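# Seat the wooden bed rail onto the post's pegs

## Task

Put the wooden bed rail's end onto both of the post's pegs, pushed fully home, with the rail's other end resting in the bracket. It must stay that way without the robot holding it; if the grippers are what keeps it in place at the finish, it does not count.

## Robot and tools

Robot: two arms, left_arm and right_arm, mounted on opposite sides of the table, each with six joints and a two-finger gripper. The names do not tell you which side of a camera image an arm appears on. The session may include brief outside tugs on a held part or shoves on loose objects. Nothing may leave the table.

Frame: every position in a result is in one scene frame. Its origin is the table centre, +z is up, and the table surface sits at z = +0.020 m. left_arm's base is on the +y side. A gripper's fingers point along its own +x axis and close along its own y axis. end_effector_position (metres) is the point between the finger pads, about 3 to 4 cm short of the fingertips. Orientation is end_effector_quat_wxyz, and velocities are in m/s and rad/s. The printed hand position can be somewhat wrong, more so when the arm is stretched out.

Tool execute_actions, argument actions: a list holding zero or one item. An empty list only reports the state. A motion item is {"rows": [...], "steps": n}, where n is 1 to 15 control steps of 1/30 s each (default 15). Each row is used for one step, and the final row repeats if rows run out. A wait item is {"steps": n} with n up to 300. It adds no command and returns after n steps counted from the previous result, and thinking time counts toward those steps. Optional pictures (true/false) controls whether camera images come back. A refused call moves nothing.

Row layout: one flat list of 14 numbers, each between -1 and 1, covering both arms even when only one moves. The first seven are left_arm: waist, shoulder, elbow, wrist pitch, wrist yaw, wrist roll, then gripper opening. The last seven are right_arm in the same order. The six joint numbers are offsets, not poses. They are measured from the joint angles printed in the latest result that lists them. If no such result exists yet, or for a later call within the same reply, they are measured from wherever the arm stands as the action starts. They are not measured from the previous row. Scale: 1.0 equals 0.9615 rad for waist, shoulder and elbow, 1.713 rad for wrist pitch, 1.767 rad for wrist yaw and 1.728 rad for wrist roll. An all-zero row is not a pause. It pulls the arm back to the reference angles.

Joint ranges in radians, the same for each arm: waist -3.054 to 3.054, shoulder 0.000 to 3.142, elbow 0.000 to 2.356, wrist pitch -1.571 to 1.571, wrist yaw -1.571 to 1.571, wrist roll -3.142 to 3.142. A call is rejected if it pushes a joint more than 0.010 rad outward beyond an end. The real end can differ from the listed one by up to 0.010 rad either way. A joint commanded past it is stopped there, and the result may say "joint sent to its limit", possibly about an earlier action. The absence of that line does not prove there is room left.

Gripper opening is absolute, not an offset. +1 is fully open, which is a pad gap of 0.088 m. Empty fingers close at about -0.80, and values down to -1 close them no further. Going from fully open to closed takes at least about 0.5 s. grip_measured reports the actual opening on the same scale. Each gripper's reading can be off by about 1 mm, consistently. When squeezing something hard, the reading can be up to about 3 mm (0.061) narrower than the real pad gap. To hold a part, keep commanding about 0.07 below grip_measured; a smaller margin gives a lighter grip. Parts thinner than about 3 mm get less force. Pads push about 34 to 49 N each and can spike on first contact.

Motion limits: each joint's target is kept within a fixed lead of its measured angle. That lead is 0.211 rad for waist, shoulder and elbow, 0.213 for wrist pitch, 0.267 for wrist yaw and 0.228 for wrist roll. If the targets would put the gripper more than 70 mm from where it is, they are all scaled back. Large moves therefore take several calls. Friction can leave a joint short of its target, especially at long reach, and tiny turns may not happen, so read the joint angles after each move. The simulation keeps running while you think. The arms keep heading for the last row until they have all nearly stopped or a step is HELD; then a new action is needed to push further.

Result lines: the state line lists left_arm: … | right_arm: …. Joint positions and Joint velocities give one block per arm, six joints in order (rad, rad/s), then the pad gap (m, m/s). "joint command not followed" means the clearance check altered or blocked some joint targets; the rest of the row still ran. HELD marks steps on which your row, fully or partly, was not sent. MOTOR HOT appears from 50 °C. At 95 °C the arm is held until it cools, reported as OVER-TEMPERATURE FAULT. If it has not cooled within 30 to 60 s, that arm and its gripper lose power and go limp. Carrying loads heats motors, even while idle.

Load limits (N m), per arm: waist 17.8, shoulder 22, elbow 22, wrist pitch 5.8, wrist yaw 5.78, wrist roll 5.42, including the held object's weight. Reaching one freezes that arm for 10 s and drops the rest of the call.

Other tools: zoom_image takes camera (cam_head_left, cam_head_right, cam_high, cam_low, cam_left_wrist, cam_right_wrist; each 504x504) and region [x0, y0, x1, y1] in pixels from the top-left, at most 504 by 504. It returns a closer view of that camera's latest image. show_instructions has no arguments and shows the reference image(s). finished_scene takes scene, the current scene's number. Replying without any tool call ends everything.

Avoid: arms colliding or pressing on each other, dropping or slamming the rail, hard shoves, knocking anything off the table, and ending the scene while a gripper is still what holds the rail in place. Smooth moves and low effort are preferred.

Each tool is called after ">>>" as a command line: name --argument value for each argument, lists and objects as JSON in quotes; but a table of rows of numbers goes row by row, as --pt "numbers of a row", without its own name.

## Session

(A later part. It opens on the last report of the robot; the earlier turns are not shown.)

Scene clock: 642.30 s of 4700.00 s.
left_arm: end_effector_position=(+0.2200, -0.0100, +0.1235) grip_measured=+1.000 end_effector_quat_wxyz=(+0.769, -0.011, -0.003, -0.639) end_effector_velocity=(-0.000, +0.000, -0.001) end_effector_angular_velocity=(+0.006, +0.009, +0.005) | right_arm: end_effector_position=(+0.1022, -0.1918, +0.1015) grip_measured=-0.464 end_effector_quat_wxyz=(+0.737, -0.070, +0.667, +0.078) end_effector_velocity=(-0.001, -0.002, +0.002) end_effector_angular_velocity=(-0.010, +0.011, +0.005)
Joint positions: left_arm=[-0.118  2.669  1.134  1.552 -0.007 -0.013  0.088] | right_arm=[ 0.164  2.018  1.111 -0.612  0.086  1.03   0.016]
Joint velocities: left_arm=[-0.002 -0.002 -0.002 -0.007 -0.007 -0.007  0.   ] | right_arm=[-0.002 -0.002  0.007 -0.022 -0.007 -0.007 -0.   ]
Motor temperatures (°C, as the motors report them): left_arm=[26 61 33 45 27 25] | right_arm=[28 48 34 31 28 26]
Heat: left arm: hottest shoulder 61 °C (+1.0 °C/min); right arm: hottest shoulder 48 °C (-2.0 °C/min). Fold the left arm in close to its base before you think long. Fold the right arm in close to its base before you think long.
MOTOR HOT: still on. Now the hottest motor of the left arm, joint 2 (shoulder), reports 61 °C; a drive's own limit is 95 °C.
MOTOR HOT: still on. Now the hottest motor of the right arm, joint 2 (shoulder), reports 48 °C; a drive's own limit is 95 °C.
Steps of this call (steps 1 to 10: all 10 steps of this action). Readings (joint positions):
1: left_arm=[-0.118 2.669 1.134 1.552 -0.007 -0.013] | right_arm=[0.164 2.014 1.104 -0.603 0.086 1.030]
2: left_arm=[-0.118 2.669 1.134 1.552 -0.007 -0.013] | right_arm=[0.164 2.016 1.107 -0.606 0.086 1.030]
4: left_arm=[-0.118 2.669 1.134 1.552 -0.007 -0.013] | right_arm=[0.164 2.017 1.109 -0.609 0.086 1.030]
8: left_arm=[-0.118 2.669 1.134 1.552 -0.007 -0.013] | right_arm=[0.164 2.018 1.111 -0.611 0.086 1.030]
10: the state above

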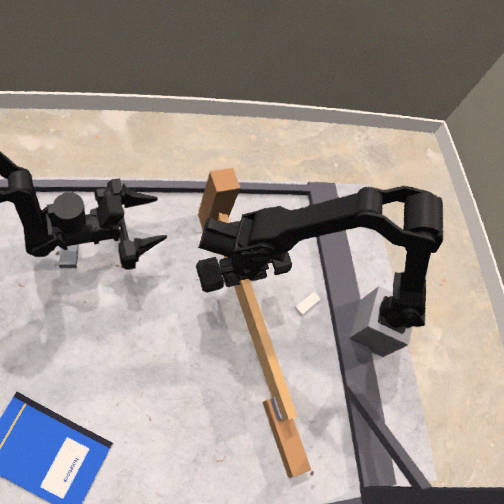

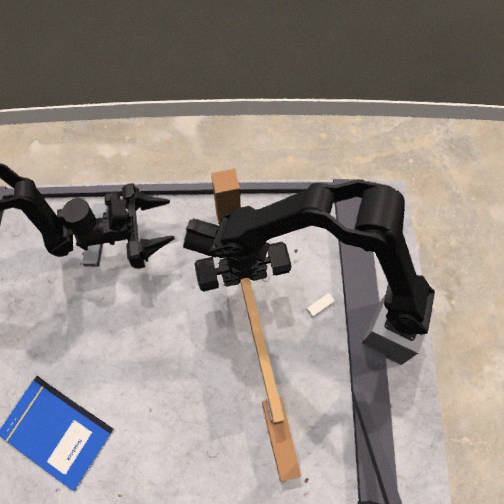

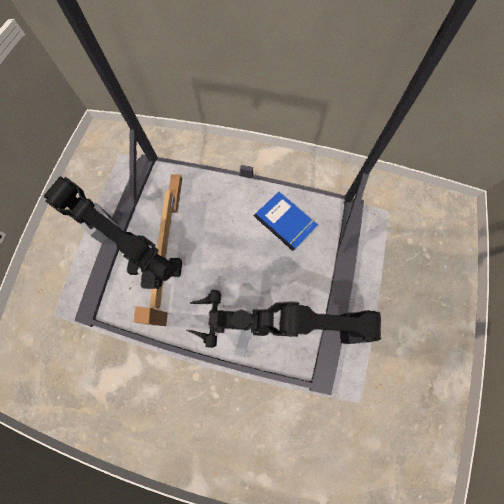

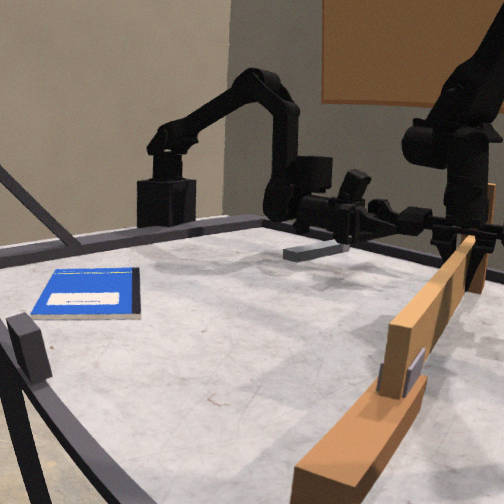

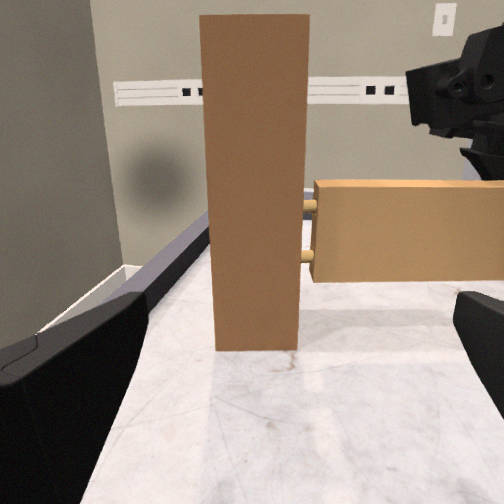

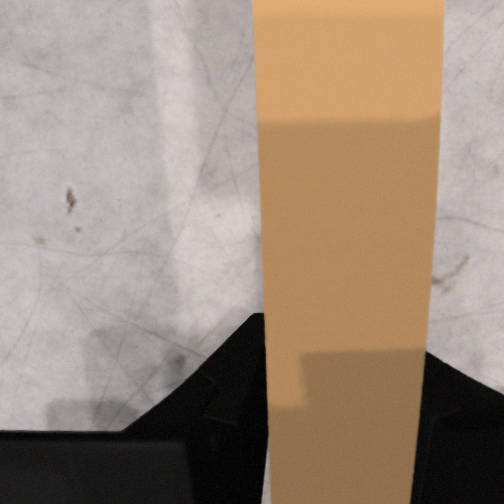

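>>> execute_actions --actions '[{"rows":[[0,0,0,0,0,0,1,0.001,0,0,-0.004,0,0,-0.8],[0,0,0,0,0,0,1,0.001,0,0,-0.004,0,0,-0.8],[0,0,0,0,0,0,1,0.001,0,0,-0.004,0,0,-0.8],[0,0,0,0,0,0,1,0.001,0,0,-0.004,0,0,-0.8],[0,0,0,0,0,0,1,0.001,0,0,-0.004,0,0,-0.8],[0,0,0,0,0,0,1,0.001,0,0,-0.004,0,0,-0.8],[0,0,0,0,0,0,1,0.001,0,0,-0.004,0,0,-0.8],[0,0,0,0,0,0,1,-0.025,0,0,-0.002,0.009,-0.003,-0.8]],"steps":15}]' --pictures false

>>> execute_actions --actions '[{"rows":[[0,0,0,0,0,0,1,0.002,0,0,-0.004,0,0,-0.8],[0,0,0,0,0,0,1,0.002,0,0,-0.004,0,0,-0.8],[0,0,0,0,0,0,1,0.002,0,0,-0.004,0,0,-0.8],[0,0,0,0,0,0,1,0.002,0,0,-0.004,0,0,-0.8],[0,0,0,0,0,0,1,0.002,0,0,-0.004,0,0,-0.8],[0,0,0,0,0,0,1,0.002,0,0,-0.004,0,0,-0.8],[0,0,0,0,0,0,1,0.002,0,0,-0.004,0,0,-0.8],[0,0,0,0,0,0,1,-0.025,0,0,-0.002,0.011,-0.003,-0.8]],"steps":15}]' --pictures false

>>> execute_actions --actions '[{"rows":[[0,0,0,0,0,0,1,0.002,0,0,-0.004,0,0,-0.8],[0,0,0,0,0,0,1,0.002,0,0,-0.004,0,0,-0.8],[0,0,0,0,0,0,1,0.002,0,0,-0.004,0,0,-0.8],[0,0,0,0,0,0,1,0.002,0,0,-0.004,0,0,-0.8],[0,0,0,0,0,0,1,0.002,0,0,-0.004,0,0,-0.8],[0,0,0,0,0,0,1,0.002,0,0,-0.004,0,0,-0.8],[0,0,0,0,0,0,1,0.002,0,0,-0.004,0,0,-0.8],[0,0,0,0,0,0,1,-0.025,0,0,-0.002,0.011,-0.003,-0.8]],"steps":15}]'

>>> zoom_image --camera "cam_left_wrist" --region '[250, 170, 390, 310]'

Scene clock: 654.70 s of 4700.00 s.
left_arm: end_effector_position=(+0.2200, -0.0100, +0.1235) grip_measured=+1.000 end_effector_quat_wxyz=(+0.769, -0.011, -0.003, -0.639) end_effector_velocity=(+0.002, +0.000, +0.002) end_effector_angular_velocity=(+0.001, +0.008, +0.010) | right_arm: end_effector_position=(+0.1023, -0.1920, +0.1014) grip_measured=-0.464 end_effector_quat_wxyz=(+0.737, -0.070, +0.668, +0.077) end_effector_velocity=(-0.001, -0.003, -0.003) end_effector_angular_velocity=(-0.015, +0.012, +0.005)
Joint positions: left_arm=[-0.118  2.669  1.134  1.552 -0.007 -0.013  0.088] | right_arm=[ 0.164  2.019  1.112 -0.613  0.085  1.03   0.016]
Joint velocities: left_arm=[ 0.002 -0.007 -0.002 -0.007 -0.007 -0.007  0.   ] | right_arm=[-0.002  0.007 -0.002 -0.007 -0.007 -0.007  0.   ]
Motor temperatures (°C, as the motors report them): left_arm=[26 61 33 45 27 25] | right_arm=[28 48 35 30 28 26]
Heat: left arm: hottest shoulder 61 °C (+1.0 °C/min); right arm: hottest shoulder 48 °C (-2.0 °C/min). Fold the left arm in close to its base before you think long. Fold the right arm in close to its base before you think long.
MOTOR HOT: still on. Now the hottest motor of the left arm, joint 2 (shoulder), reports 61 °C; a drive's own limit is 95 °C.
MOTOR HOT: still on. Now the hottest motor of the right arm, joint 2 (shoulder), reports 48 °C; a drive's own limit is 95 °C.
Steps of this call (steps 1 to 15: the robot went on to your last target; steps 16 to 90: nothing new was sent; then 8.90 s passed at rest; steps 91 to 105: all 15 steps of this action). Readings (joint positions):
91: left_arm=[-0.118 2.669 1.134 1.552 -0.007 -0.013] | right_arm=[0.165 2.019 1.112 -0.612 0.086 1.030]
92: left_arm=[-0.118 2.669 1.134 1.552 -0.007 -0.013] | right_arm=[0.165 2.019 1.112 -0.612 0.086 1.030]
94: left_arm=[-0.118 2.669 1.134 1.552 -0.007 -0.013] | right_arm=[0.165 2.019 1.112 -0.612 0.086 1.030]
98: left_arm=[-0.118 2.669 1.134 1.552 -0.007 -0.013] | right_arm=[0.164 2.019 1.112 -0.613 0.086 1.030]
105: the state above

Scene clock: 655.20 s of 4700.00 s.
left_arm: end_effector_position=(+0.2200, -0.0100, +0.1235) grip_measured=+1.000 end_effector_quat_wxyz=(+0.769, -0.011, -0.003, -0.639) end_effector_velocity=(+0.002, +0.000, +0.002) end_effector_angular_velocity=(+0.001, +0.008, +0.010) | right_arm: end_effector_position=(+0.1023, -0.1920, +0.1014) grip_measured=-0.464 end_effector_quat_wxyz=(+0.737, -0.070, +0.668, +0.077) end_effector_velocity=(+0.000, +0.002, -0.000) end_effector_angular_velocity=(+0.007, +0.004, +0.020)
Joint positions: left_arm=[-0.118  2.669  1.134  1.552 -0.007 -0.013  0.088] | right_arm=[ 0.164  2.019  1.112 -0.613  0.085  1.03   0.016]
Joint velocities: left_arm=[ 0.002 -0.007 -0.002 -0.007 -0.007 -0.007  0.   ] | right_arm=[-0.002  0.002  0.002  0.007 -0.007 -0.022 -0.   ]
Motor temperatures (°C, as the motors report them): left_arm=[26 61 33 45 27 25] | right_arm=[28 48 35 30 27 26]
Heat: left arm: hottest shoulder 61 °C (+1.0 °C/min); right arm: hottest shoulder 48 °C (-2.0 °C/min). Fold the left arm in close to its base before you think long. Fold the right arm in close to its base before you think long.
MOTOR HOT: still on. Now the hottest motor of the left arm, joint 2 (shoulder), reports 61 °C; a drive's own limit is 95 °C.
MOTOR HOT: still on. Now the hottest motor of the right arm, joint 2 (shoulder), reports 48 °C; a drive's own limit is 95 °C.
Steps of this call (steps 1 to 15: all 15 steps of this action). Readings (joint positions):
1: left_arm=[-0.118 2.669 1.134 1.552 -0.007 -0.013] | right_arm=[0.164 2.019 1.112 -0.613 0.086 1.030]
2: left_arm=[-0.118 2.669 1.134 1.552 -0.007 -0.013] | right_arm=[0.165 2.019 1.112 -0.613 0.086 1.030]
4: left_arm=[-0.118 2.669 1.134 1.552 -0.007 -0.013] | right_arm=[0.165 2.019 1.112 -0.613 0.086 1.030]
8: left_arm=[-0.118 2.669 1.134 1.552 -0.007 -0.013] | right_arm=[0.164 2.019 1.112 -0.613 0.086 1.030]
15: the state above

Scene clock: 655.70 s of 4700.00 s.
left_arm: end_effector_position=(+0.2200, -0.0100, +0.1235) grip_measured=+1.000 end_effector_quat_wxyz=(+0.769, -0.011, -0.003, -0.639) end_effector_velocity=(+0.002, +0.001, +0.002) end_effector_angular_velocity=(-0.011, +0.020, +0.009) | right_arm: end_effector_position=(+0.1024, -0.1920, +0.1014) grip_measured=-0.464 end_effector_quat_wxyz=(+0.737, -0.070, +0.667, +0.077) end_effector_velocity=(-0.006, -0.010, -0.003) end_effector_angular_velocity=(-0.038, +0.036, +0.006)
Joint positions: left_arm=[-0.118  2.669  1.134  1.552 -0.007 -0.013  0.088] | right_arm=[ 0.164  2.019  1.112 -0.613  0.086  1.03   0.016]
Joint velocities: left_arm=[ 0.002 -0.002 -0.002  0.007 -0.007 -0.022  0.   ] | right_arm=[-0.002  0.002 -0.007 -0.037 -0.022 -0.007 -0.   ]
Motor temperatures (°C, as the motors report them): left_arm=[26 61 33 45 27 25] | right_arm=[28 48 35 30 27 26]
Heat: left arm: hottest shoulder 61 °C (+1.0 °C/min); right arm: hottest shoulder 48 °C (-2.0 °C/min). Fold the left arm in close to its base before you think long. Fold the right arm in close to its base before you think long.
MOTOR HOT: still on. Now the hottest motor of the left arm, joint 2 (shoulder), reports 61 °C; a drive's own limit is 95 °C.
MOTOR HOT: still on. Now the hottest motor of the right arm, joint 2 (shoulder), reports 48 °C; a drive's own limit is 95 °C.
Steps of this call (steps 1 to 15: all 15 steps of this action). Readings (joint positions):
1: left_arm=[-0.118 2.669 1.134 1.552 -0.007 -0.013] | right_arm=[0.164 2.019 1.112 -0.613 0.086 1.030]
2: left_arm=[-0.118 2.669 1.134 1.552 -0.007 -0.013] | right_arm=[0.165 2.019 1.112 -0.613 0.087 1.030]
4: left_arm=[-0.118 2.669 1.134 1.552 -0.007 -0.013] | right_arm=[0.165 2.019 1.112 -0.613 0.087 1.030]
8: left_arm=[-0.118 2.669 1.134 1.552 -0.007 -0.013] | right_arm=[0.164 2.019 1.112 -0.613 0.086 1.030]
15: the state above

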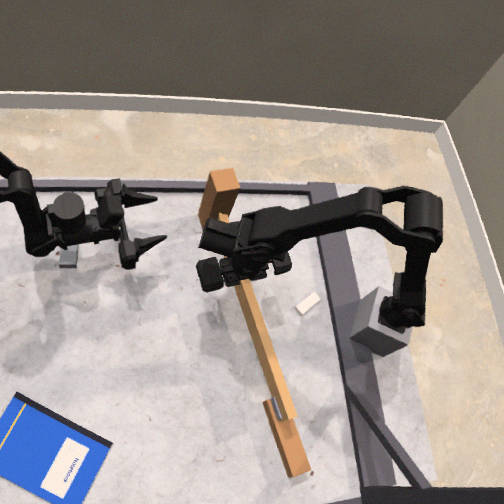

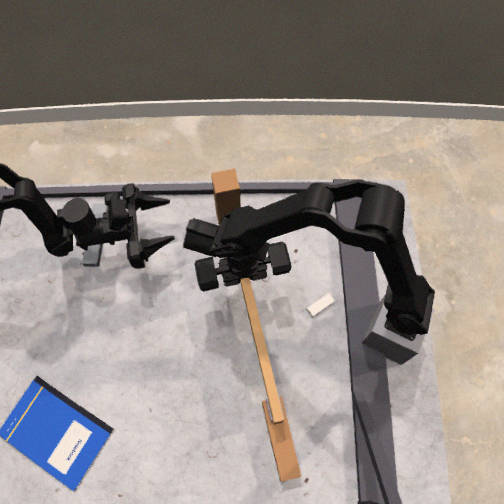

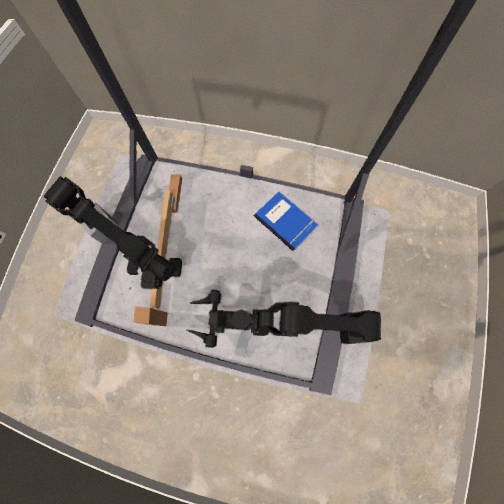

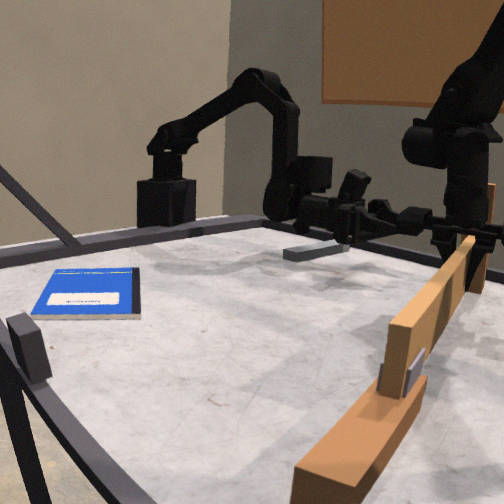

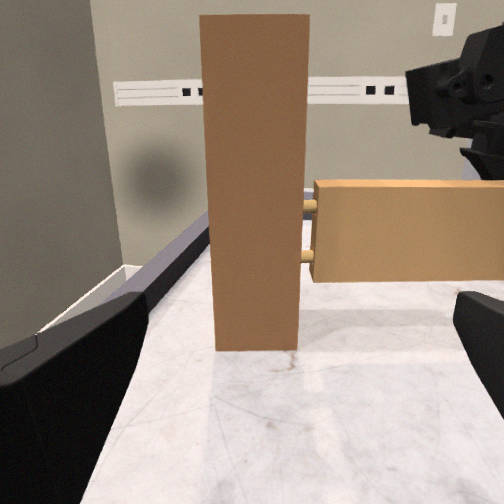

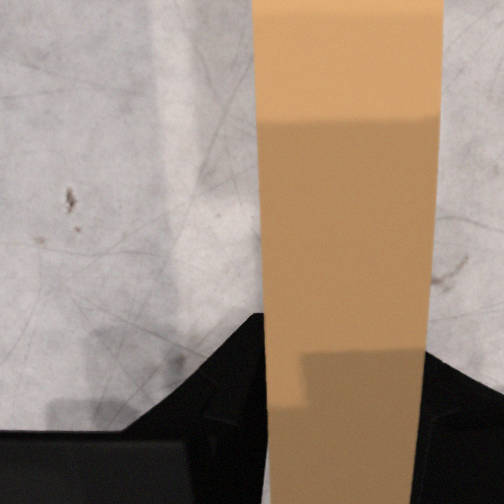

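Region (250, 170, 390, 310) of cam_left_wrist's 504x504 image, scaled by 3.600, with more detail than that image has.

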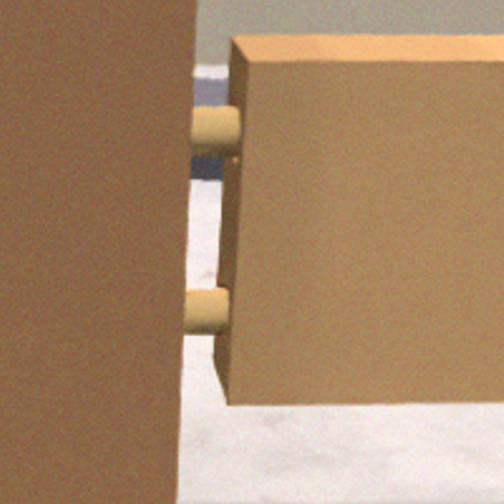

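>>> execute_actions --actions '[{"rows":[[0,0,0,0,0,0,1,0.003,-0.036,-0.014,0.008,0,0,-0.8]],"steps":10}]' --pictures false

>>> execute_actions --actions '[{"rows":[[0,0,0,0,0,0,1,0,-0.035,-0.014,0.008,0,0,-0.8]],"steps":10}]' --pictures false

>>> execute_actions --actions '[{"rows":[[0,0,0,0,0,0,1,0,-0.035,-0.014,0.008,0,0,-0.8]],"steps":10}]' --pictures false

>>> execute_actions --actions '[{"rows":[[0,0,0,0,0,0,1,0,-0.035,-0.014,0.008,0,0,-0.8]],"steps":10}]'

>>> zoom_image --camera "cam_left_wrist" --region '[250, 170, 390, 310]'

Scene clock: 662.33 s of 4700.00 s.
left_arm: end_effector_position=(+0.2200, -0.0100, +0.1235) grip_measured=+1.000 end_effector_quat_wxyz=(+0.769, -0.011, -0.003, -0.639) end_effector_velocity=(-0.002, -0.000, -0.001) end_effector_angular_velocity=(+0.006, +0.008, -0.010) | right_arm: end_effector_position=(+0.1021, -0.1919, +0.1017) grip_measured=-0.464 end_effector_quat_wxyz=(+0.739, -0.068, +0.666, +0.080) end_effector_velocity=(+0.002, +0.001, +0.002) end_effector_angular_velocity=(+0.013, +0.003, +0.000)
Joint positions: left_arm=[-0.118  2.669  1.134  1.552 -0.007 -0.013  0.088] | right_arm=[ 0.165  2.013  1.103 -0.602  0.087  1.03   0.016]
Joint velocities: left_arm=[-0.002 -0.002 -0.002 -0.007  0.007 -0.007  0.   ] | right_arm=[-0.007 -0.007 -0.002  0.007 -0.007 -0.007  0.   ]
Motor temperatures (°C, as the motors report them): left_arm=[26 61 33 45 27 25] | right_arm=[28 48 35 30 28 26]
Heat: left arm: hottest shoulder 61 °C (+1.0 °C/min); right arm: hottest shoulder 48 °C (-1.0 °C/min). Fold the left arm in close to its base before you think long. Fold the right arm in close to its base before you think long.
MOTOR HOT: still on. Now the hottest motor of the left arm, joint 2 (shoulder), reports 61 °C; a drive's own limit is 95 °C.
MOTOR HOT: still on. Now the hottest motor of the right arm, joint 2 (shoulder), reports 48 °C; a drive's own limit is 95 °C.
Steps of this call (steps 1 to 15: the robot went on to your last target; steps 16 to 90: nothing new was sent; then 3.30 s passed at rest; steps 91 to 100: all 10 steps of this action). Readings (joint positions):
91: left_arm=[-0.118 2.669 1.134 1.552 -0.007 -0.013] | right_arm=[0.165 2.018 1.110 -0.612 0.086 1.030]
92: left_arm=[-0.118 2.669 1.134 1.552 -0.007 -0.013] | right_arm=[0.165 2.017 1.109 -0.609 0.087 1.030]
94: left_arm=[-0.118 2.669 1.134 1.552 -0.007 -0.013] | right_arm=[0.165 2.015 1.106 -0.606 0.087 1.030]
98: left_arm=[-0.118 2.669 1.134 1.552 -0.007 -0.013] | right_arm=[0.165 2.013 1.104 -0.602 0.087 1.030]
100: the state above

Scene clock: 662.67 s of 4700.00 s.
left_arm: end_effector_position=(+0.2200, -0.0100, +0.1235) grip_measured=+1.000 end_effector_quat_wxyz=(+0.769, -0.011, -0.003, -0.639) end_effector_velocity=(+0.005, +0.001, -0.001) end_effector_angular_velocity=(+0.006, +0.009, +0.024) | right_arm: end_effector_position=(+0.1021, -0.1920, +0.1017) grip_measured=-0.464 end_effector_quat_wxyz=(+0.740, -0.065, +0.664, +0.082) end_effector_velocity=(-0.003, -0.001, +0.000) end_effector_angular_velocity=(-0.007, +0.009, +0.025)
Joint positions: left_arm=[-0.118  2.669  1.134  1.552 -0.007 -0.013  0.088] | right_arm=[ 0.165  2.008  1.095 -0.591  0.087  1.03   0.016]
Joint velocities: left_arm=[ 0.002 -0.002 -0.002 -0.007 -0.022 -0.007  0.   ] | right_arm=[ 0.002 -0.002 -0.002 -0.007 -0.007 -0.022 -0.   ]
Motor temperatures (°C, as the motors report them): left_arm=[26 61 33 45 27 25] | right_arm=[28 48 35 30 28 26]
Heat: left arm: hottest shoulder 61 °C (+1.0 °C/min); right arm: hottest shoulder 48 °C (-1.0 °C/min). Fold the left arm in close to its base before you think long. Fold the right arm in close to its base before you think long.
MOTOR HOT: still on. Now the hottest motor of the left arm, joint 2 (shoulder), reports 61 °C; a drive's own limit is 95 °C.
MOTOR HOT: still on. Now the hottest motor of the right arm, joint 2 (shoulder), reports 48 °C; a drive's own limit is 95 °C.
Steps of this call (steps 1 to 10: all 10 steps of this action). Readings (joint positions):
1: left_arm=[-0.118 2.669 1.134 1.552 -0.007 -0.013] | right_arm=[0.165 2.012 1.101 -0.599 0.087 1.030]
2: left_arm=[-0.118 2.669 1.134 1.552 -0.007 -0.013] | right_arm=[0.165 2.011 1.099 -0.596 0.087 1.030]
4: left_arm=[-0.118 2.669 1.134 1.552 -0.007 -0.013] | right_arm=[0.165 2.009 1.096 -0.593 0.087 1.030]
8: left_arm=[-0.118 2.669 1.134 1.552 -0.007 -0.013] | right_arm=[0.165 2.008 1.095 -0.591 0.087 1.030]
10: the state above

Scene clock: 663.00 s of 4700.00 s.
left_arm: end_effector_position=(+0.2200, -0.0100, +0.1235) grip_measured=+1.000 end_effector_quat_wxyz=(+0.769, -0.011, -0.003, -0.639) end_effector_velocity=(-0.000, +0.001, +0.001) end_effector_angular_velocity=(-0.004, +0.007, +0.005) | right_arm: end_effector_position=(+0.1020, -0.1922, +0.1018) grip_measured=-0.464 end_effector_quat_wxyz=(+0.741, -0.063, +0.663, +0.085) end_effector_velocity=(-0.005, -0.002, +0.000) end_effector_angular_velocity=(-0.001, +0.023, +0.011)
Joint positions: left_arm=[-0.118  2.669  1.134  1.552 -0.007 -0.013  0.088] | right_arm=[ 0.165  2.003  1.086 -0.581  0.087  1.03   0.016]
Joint velocities: left_arm=[-0.002 -0.002 -0.007  0.007 -0.007 -0.007  0.   ] | right_arm=[ 0.002 -0.007 -0.007 -0.007 -0.022 -0.007  0.   ]
Motor temperatures (°C, as the motors report them): left_arm=[26 61 33 45 27 25] | right_arm=[28 48 35 30 28 26]
Heat: left arm: hottest shoulder 61 °C (+1.0 °C/min); right arm: hottest shoulder 48 °C (-1.0 °C/min). Fold the left arm in close to its base before you think long. Fold the right arm in close to its base before you think long.
MOTOR HOT: still on. Now the hottest motor of the left arm, joint 2 (shoulder), reports 61 °C; a drive's own limit is 95 °C.
MOTOR HOT: still on. Now the hottest motor of the right arm, joint 2 (shoulder), reports 48 °C; a drive's own limit is 95 °C.
Steps of this call (steps 1 to 10: all 10 steps of this action). Readings (joint positions):
1: left_arm=[-0.118 2.669 1.134 1.552 -0.007 -0.013] | right_arm=[0.165 2.007 1.093 -0.588 0.087 1.030]
2: left_arm=[-0.118 2.669 1.134 1.552 -0.007 -0.013] | right_arm=[0.165 2.005 1.090 -0.585 0.087 1.030]
4: left_arm=[-0.118 2.669 1.134 1.552 -0.007 -0.013] | right_arm=[0.165 2.004 1.088 -0.583 0.087 1.030]
8: left_arm=[-0.118 2.669 1.134 1.552 -0.007 -0.013] | right_arm=[0.165 2.003 1.086 -0.581 0.087 1.030]
10: the state above

Scene clock: 663.33 s of 4700.00 s.
left_arm: end_effector_position=(+0.2200, -0.0100, +0.1235) grip_measured=+1.000 end_effector_quat_wxyz=(+0.769, -0.011, -0.003, -0.639) end_effector_velocity=(-0.000, +0.000, -0.001) end_effector_angular_velocity=(+0.003, +0.023, +0.004) | right_arm: end_effector_position=(+0.1020, -0.1924, +0.1020) grip_measured=-0.464 end_effector_quat_wxyz=(+0.742, -0.061, +0.662, +0.087) end_effector_velocity=(-0.001, -0.001, +0.002) end_effector_angular_velocity=(-0.001, +0.007, +0.005)
Joint positions: left_arm=[-0.118  2.669  1.134  1.552 -0.007 -0.013  0.088] | right_arm=[ 0.165  1.997  1.078 -0.571  0.087  1.03   0.016]
Joint velocities: left_arm=[-0.002 -0.002 -0.002 -0.007 -0.007 -0.022  0.   ] | right_arm=[-0.002 -0.007 -0.002 -0.007 -0.007 -0.007  0.   ]
Motor temperatures (°C, as the motors report them): left_arm=[26 61 33 45 27 25] | right_arm=[28 48 35 30 28 26]
Heat: left arm: hottest shoulder 61 °C (+1.0 °C/min); right arm: hottest shoulder 48 °C (-1.0 °C/min). Fold the left arm in close to its base before you think long. Fold the right arm in close to its base before you think long.
MOTOR HOT: still on. Now the hottest motor of the left arm, joint 2 (shoulder), reports 61 °C; a drive's own limit is 95 °C.
MOTOR HOT: still on. Now the hottest motor of the right arm, joint 2 (shoulder), reports 48 °C; a drive's own limit is 95 °C.
Steps of this call (steps 1 to 10: all 10 steps of this action). Readings (joint positions):
1: left_arm=[-0.118 2.669 1.134 1.552 -0.007 -0.013] | right_arm=[0.165 2.001 1.084 -0.578 0.087 1.030]
2: left_arm=[-0.118 2.669 1.134 1.552 -0.007 -0.013] | right_arm=[0.165 2.000 1.082 -0.575 0.087 1.030]
4: left_arm=[-0.118 2.669 1.134 1.552 -0.007 -0.013] | right_arm=[0.165 1.998 1.080 -0.573 0.087 1.030]
8: left_arm=[-0.118 2.669 1.134 1.552 -0.007 -0.013] | right_arm=[0.165 1.997 1.078 -0.571 0.087 1.030]
10: the state above

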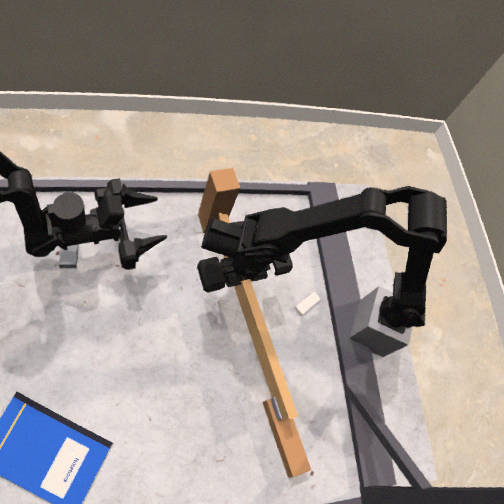

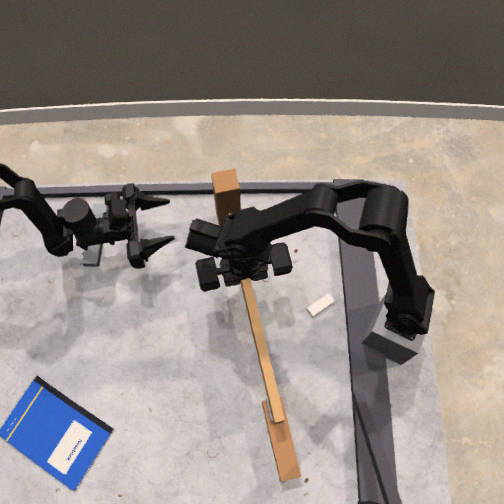

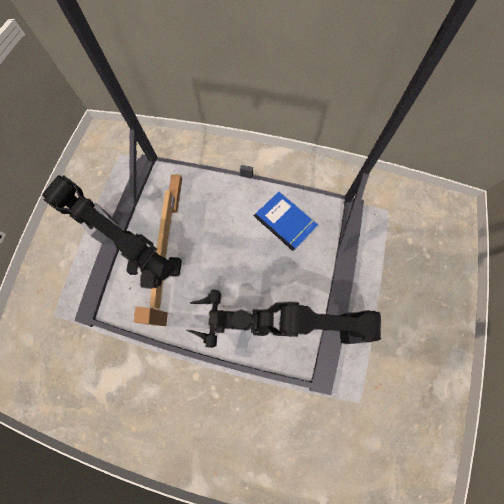

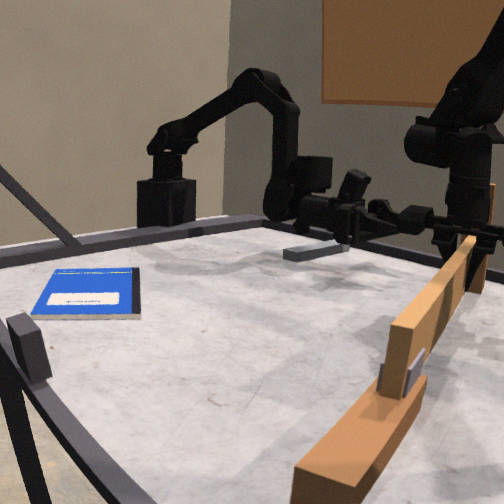

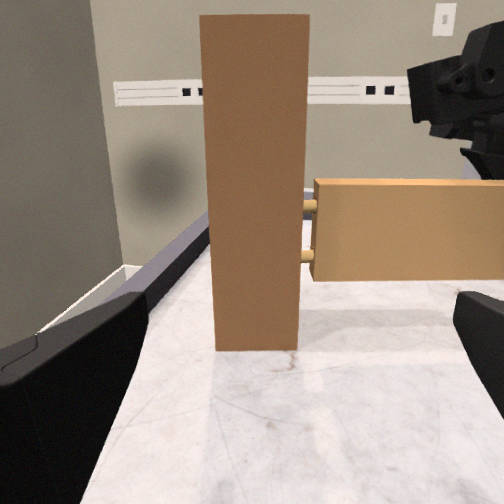

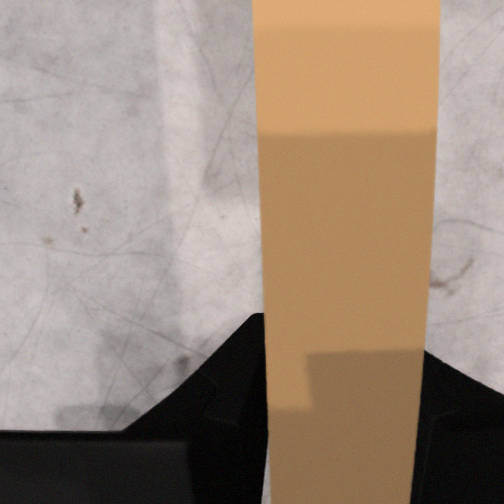

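Region (250, 170, 390, 310) of cam_left_wrist's 504x504 image, scaled by 3.600, with more detail than that image has.

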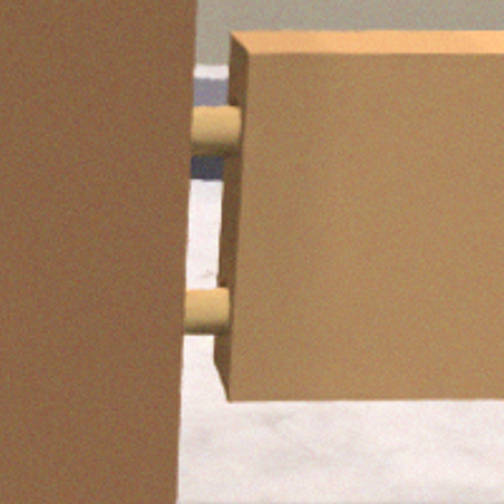

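Sum 1.49, high now. Lower in steps with pushes.

>>> execute_actions --actions '[{"rows":[[0,0,0,0,0,0,1,0.001,0.011,0,0,0,0,-0.8],[0,0,0,0,0,0,1,0.001,0.011,0,0,0,0,-0.8],[0,0,0,0,0,0,1,0.001,0.011,0,0,0,0,-0.8],[0,0,0,0,0,0,1,0.001,0.011,0,0,0,0,-0.8],[0,0,0,0,0,0,1,0.001,0.011,0,0,0,0,-0.8],[0,0,0,0,0,0,1,0.001,0.011,0,0,0,0,-0.8],[0,0,0,0,0,0,1,0.001,0.011,0,0,0,0,-0.8],[0,0,0,0,0,0,1,-0.025,0.004,0,0,0.012,-0.003,-0.8]],"steps":15}]' --pictures false

>>> execute_actions --actions '[{"rows":[[0,0,0,0,0,0,1,0.002,0.010,0,0,0,0,-0.8],[0,0,0,0,0,0,1,0.002,0.010,0,0,0,0,-0.8],[0,0,0,0,0,0,1,0.002,0.010,0,0,0,0,-0.8],[0,0,0,0,0,0,1,0.002,0.010,0,0,0,0,-0.8],[0,0,0,0,0,0,1,0.002,0.010,0,0,0,0,-0.8],[0,0,0,0,0,0,1,0.002,0.010,0,0,0,0,-0.8],[0,0,0,0,0,0,1,0.002,0.010,0,0,0,0,-0.8],[0,0,0,0,0,0,1,-0.025,0.003,0,0,0.012,-0.003,-0.8]],"steps":15}]'

>>> zoom_image --camera "cam_left_wrist" --region '[250, 170, 390, 310]'

Scene clock: 669.50 s of 4700.00 s.
left_arm: end_effector_position=(+0.2200, -0.0100, +0.1235) grip_measured=+1.000 end_effector_quat_wxyz=(+0.769, -0.011, -0.003, -0.639) end_effector_velocity=(-0.000, -0.001, +0.000) end_effector_angular_velocity=(+0.001, +0.008, +0.005) | right_arm: end_effector_position=(+0.1021, -0.1927, +0.1016) grip_measured=-0.464 end_effector_quat_wxyz=(+0.741, -0.060, +0.663, +0.086) end_effector_velocity=(-0.000, -0.000, +0.001) end_effector_angular_velocity=(+0.001, +0.008, -0.009)
Joint positions: left_arm=[-0.118  2.669  1.134  1.552 -0.007 -0.013  0.088] | right_arm=[ 0.164  1.998  1.078 -0.57   0.085  1.03   0.016]
Joint velocities: left_arm=[-0.002 -0.002  0.002 -0.007 -0.007 -0.007  0.   ] | right_arm=[-0.002 -0.002  0.002 -0.007 -0.007  0.007 -0.001]
Motor temperatures (°C, as the motors report them): left_arm=[26 62 33 45 27 25] | right_arm=[28 50 35 30 27 26]
Heat: left arm: hottest shoulder 62 °C (+1.0 °C/min); right arm: hottest shoulder 50 °C (+1.0 °C/min). Fold the left arm in close to its base before you think long. Fold the right arm in close to its base before you think long.
MOTOR HOT: still on. Now the hottest motor of the left arm, joint 2 (shoulder), reports 62 °C; a drive's own limit is 95 °C.
MOTOR HOT: still on. Now the hottest motor of the right arm, joint 2 (shoulder), reports 50 °C; a drive's own limit is 95 °C.
Steps of this call (steps 1 to 15: the robot went on to your last target; steps 16 to 90: nothing new was sent; then 2.67 s passed at rest; steps 91 to 105: all 15 steps of this action). Readings (joint positions):
91: left_arm=[-0.118 2.669 1.134 1.552 -0.007 -0.013] | right_arm=[0.165 1.997 1.078 -0.570 0.087 1.030]
92: left_arm=[-0.118 2.669 1.134 1.552 -0.007 -0.013] | right_arm=[0.165 1.997 1.078 -0.570 0.087 1.030]
94: left_arm=[-0.118 2.669 1.134 1.552 -0.007 -0.013] | right_arm=[0.165 1.997 1.078 -0.570 0.087 1.030]
98: left_arm=[-0.118 2.669 1.134 1.552 -0.007 -0.013] | right_arm=[0.164 1.998 1.078 -0.570 0.086 1.030]
105: the state above

Scene clock: 670.00 s of 4700.00 s.
left_arm: end_effector_position=(+0.2200, -0.0100, +0.1235) grip_measured=+1.000 end_effector_quat_wxyz=(+0.769, -0.011, -0.003, -0.639) end_effector_velocity=(-0.003, -0.000, -0.004) end_effector_angular_velocity=(+0.018, +0.026, -0.000) | right_arm: end_effector_position=(+0.1021, -0.1927, +0.1015) grip_measured=-0.464 end_effector_quat_wxyz=(+0.741, -0.060, +0.663, +0.086) end_effector_velocity=(+0.002, +0.000, +0.000) end_effector_angular_velocity=(+0.004, -0.010, +0.004)
Joint positions: left_arm=[-0.118  2.669  1.134  1.552 -0.007 -0.013  0.088] | right_arm=[ 0.163  1.998  1.078 -0.57   0.084  1.03   0.016]
Joint velocities: left_arm=[-0.007 -0.002 -0.002 -0.022 -0.007 -0.022  0.   ] | right_arm=[-0.002 -0.002 -0.002  0.007  0.007 -0.007 -0.   ]
Motor temperatures (°C, as the motors report them): left_arm=[26 62 33 45 27 25] | right_arm=[28 50 35 30 27 26]
Heat: left arm: hottest shoulder 62 °C (+1.0 °C/min); right arm: hottest shoulder 50 °C (+1.0 °C/min). Fold the left arm in close to its base before you think long. Fold the right arm in close to its base before you think long.
MOTOR HOT: still on. Now the hottest motor of the left arm, joint 2 (shoulder), reports 62 °C; a drive's own limit is 95 °C.
MOTOR HOT: still on. Now the hottest motor of the right arm, joint 2 (shoulder), reports 50 °C; a drive's own limit is 95 °C.
Steps of this call (steps 1 to 15: all 15 steps of this action). Readings (joint positions):
1: left_arm=[-0.118 2.669 1.134 1.552 -0.007 -0.013] | right_arm=[0.164 1.998 1.078 -0.570 0.086 1.030]
2: left_arm=[-0.118 2.669 1.134 1.552 -0.007 -0.013] | right_arm=[0.164 1.998 1.078 -0.570 0.086 1.030]
4: left_arm=[-0.118 2.669 1.134 1.552 -0.007 -0.013] | right_arm=[0.164 1.998 1.078 -0.570 0.086 1.030]
8: left_arm=[-0.118 2.669 1.134 1.552 -0.007 -0.013] | right_arm=[0.164 1.998 1.078 -0.570 0.085 1.030]
15: the state above

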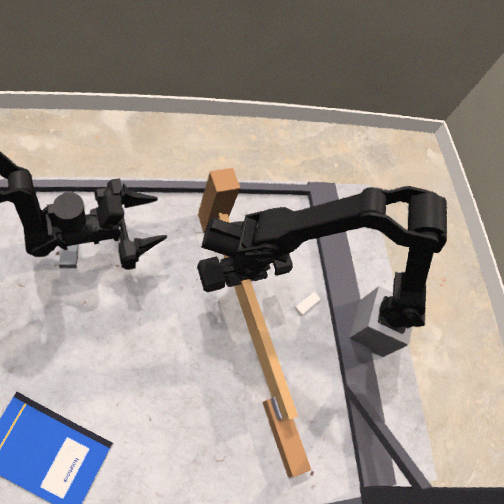

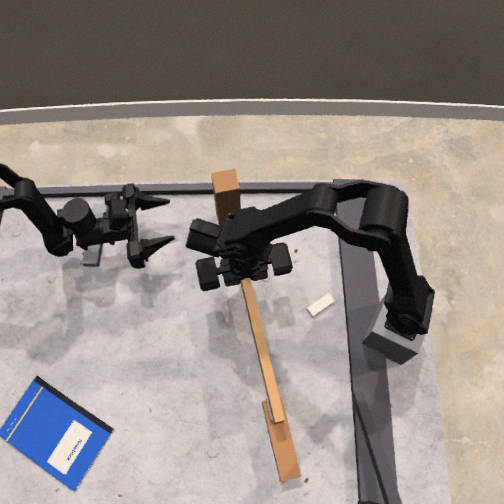

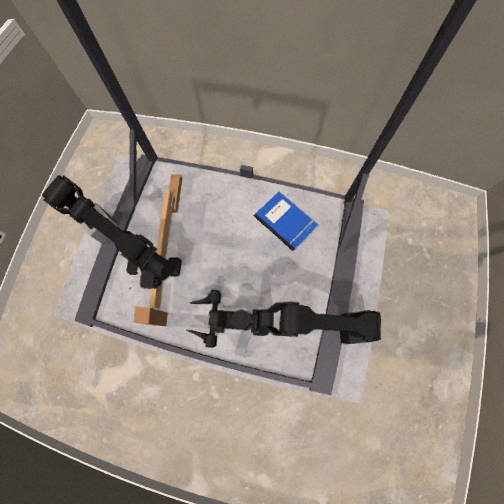

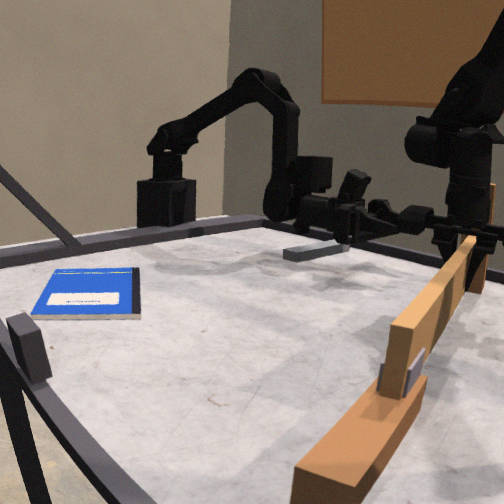

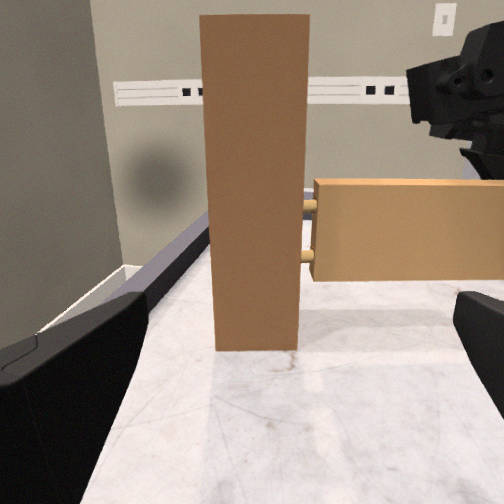

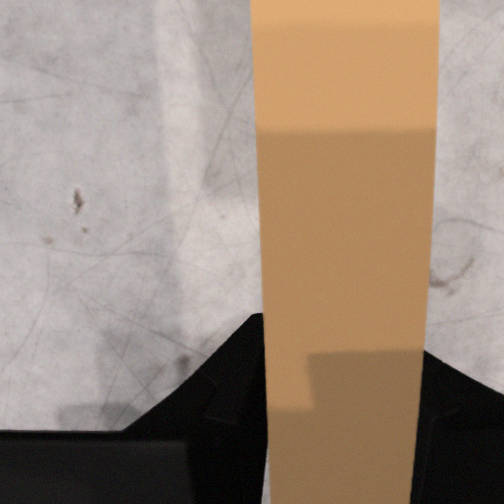

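Region (250, 170, 390, 310) of cam_left_wrist's 504x504 image, scaled by 3.600, with more detail than that image has.

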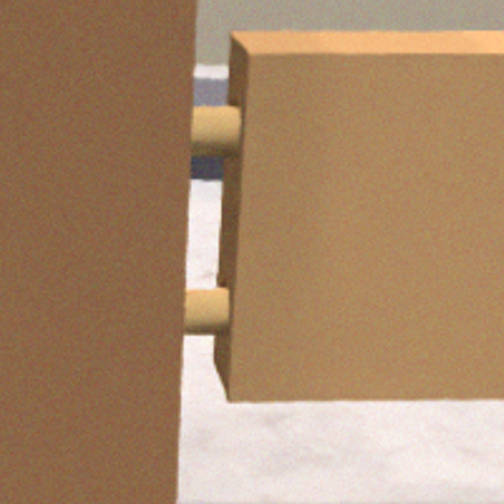

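Lower more with slight +y.

>>> execute_actions --actions '[{"rows":[[0,0,0,0,0,0,1,0.003,0.012,0,0.0045,0.002,0,-0.8],[0,0,0,0,0,0,1,0.003,0.012,0,0.0045,0.002,0,-0.8],[0,0,0,0,0,0,1,0.003,0.012,0,0.0045,0.002,0,-0.8],[0,0,0,0,0,0,1,0.003,0.012,0,0.0045,0.002,0,-0.8],[0,0,0,0,0,0,1,0.003,0.012,0,0.0045,0.002,0,-0.8],[0,0,0,0,0,0,1,0.003,0.012,0,0.0045,0.002,0,-0.8],[0,0,0,0,0,0,1,0.003,0.012,0,0.0045,0.002,0,-0.8],[0,0,0,0,0,0,1,-0.025,0.005,0,0.002,0.013,-0.003,-0.8]],"steps":15}]'

>>> zoom_image --camera "cam_left_wrist" --region '[250, 170, 390, 310]'

Scene clock: 675.53 s of 4700.00 s.
left_arm: end_effector_position=(+0.2200, -0.0100, +0.1235) grip_measured=+1.000 end_effector_quat_wxyz=(+0.769, -0.011, -0.003, -0.639) end_effector_velocity=(+0.002, +0.000, +0.002) end_effector_angular_velocity=(+0.001, +0.008, +0.010) | right_arm: end_effector_position=(+0.1023, -0.1926, +0.1013) grip_measured=-0.464 end_effector_quat_wxyz=(+0.741, -0.059, +0.663, +0.086) end_effector_velocity=(-0.002, -0.005, -0.000) end_effector_angular_velocity=(-0.018, +0.014, -0.009)
Joint positions: left_arm=[-0.118  2.669  1.134  1.552 -0.007 -0.013  0.088] | right_arm=[ 0.162  1.999  1.078 -0.569  0.084  1.03   0.016]
Joint velocities: left_arm=[ 0.002 -0.007 -0.002 -0.007 -0.007 -0.007  0.   ] | right_arm=[-0.002 -0.002 -0.002 -0.022 -0.007  0.007 -0.   ]
Motor temperatures (°C, as the motors report them): left_arm=[26 62 33 45 27 25] | right_arm=[28 50 34 30 28 26]
Heat: left arm: hottest shoulder 62 °C (+1.0 °C/min); right arm: hottest shoulder 50 °C (+2.0 °C/min). Fold the left arm in close to its base before you think long. Fold the right arm in close to its base before you think long.
MOTOR HOT: still on. Now the hottest motor of the left arm, joint 2 (shoulder), reports 62 °C; a drive's own limit is 95 °C.
MOTOR HOT: still on. Now the hottest motor of the right arm, joint 2 (shoulder), reports 50 °C; a drive's own limit is 95 °C.
Steps of this call (steps 1 to 15: the robot went on to your last target; steps 16 to 90: nothing new was sent; then 2.03 s passed at rest; steps 91 to 105: all 15 steps of this action). Readings (joint positions):
91: left_arm=[-0.118 2.669 1.134 1.552 -0.007 -0.013] | right_arm=[0.164 1.998 1.078 -0.570 0.084 1.030]
92: left_arm=[-0.118 2.669 1.134 1.552 -0.007 -0.013] | right_arm=[0.164 1.998 1.078 -0.570 0.085 1.030]
94: left_arm=[-0.118 2.669 1.134 1.552 -0.007 -0.013] | right_arm=[0.164 1.998 1.078 -0.570 0.085 1.030]
98: left_arm=[-0.118 2.669 1.134 1.552 -0.007 -0.013] | right_arm=[0.164 1.999 1.078 -0.569 0.085 1.030]
105: the state above

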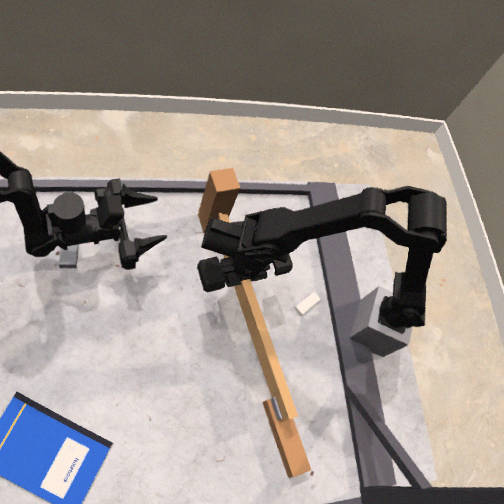

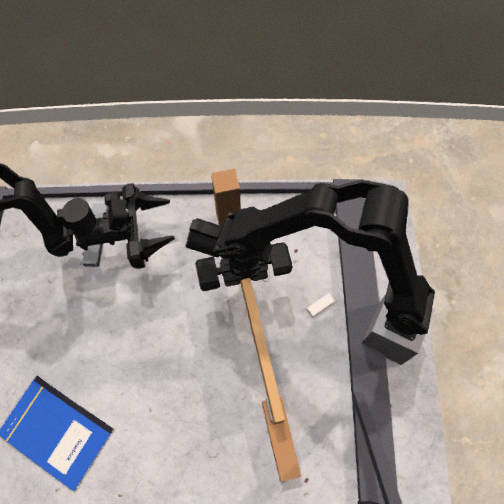

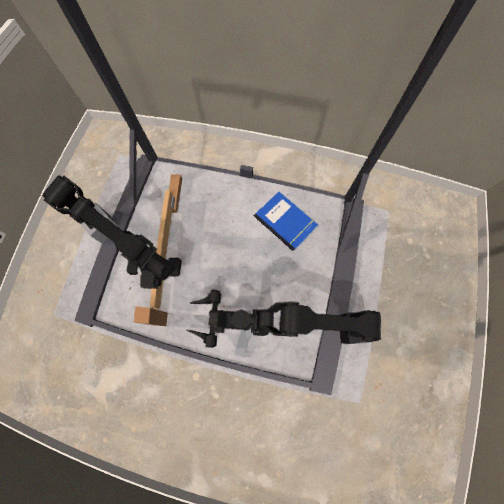

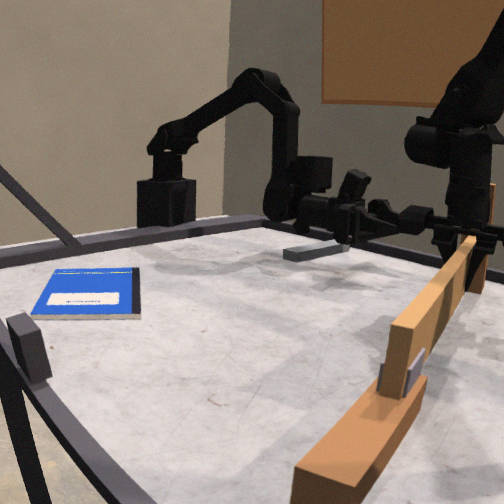

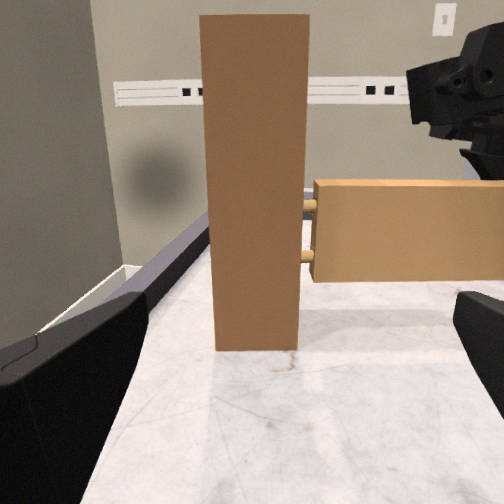

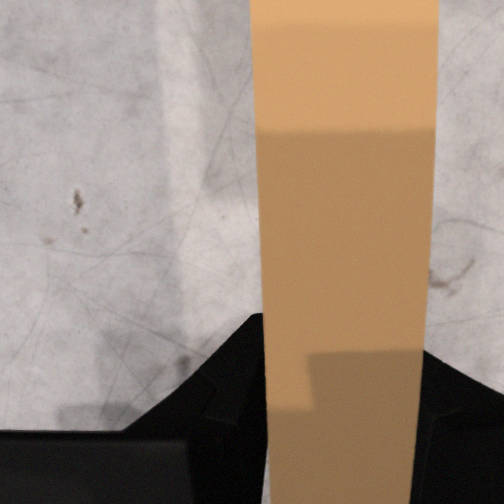

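Region (250, 170, 390, 310) of cam_left_wrist's 504x504 image, scaled by 3.600, with more detail than that image has.

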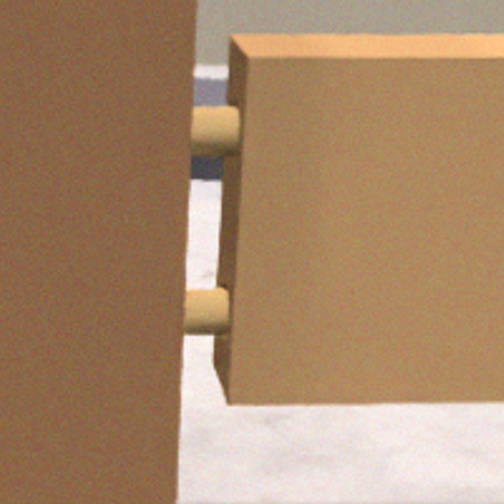

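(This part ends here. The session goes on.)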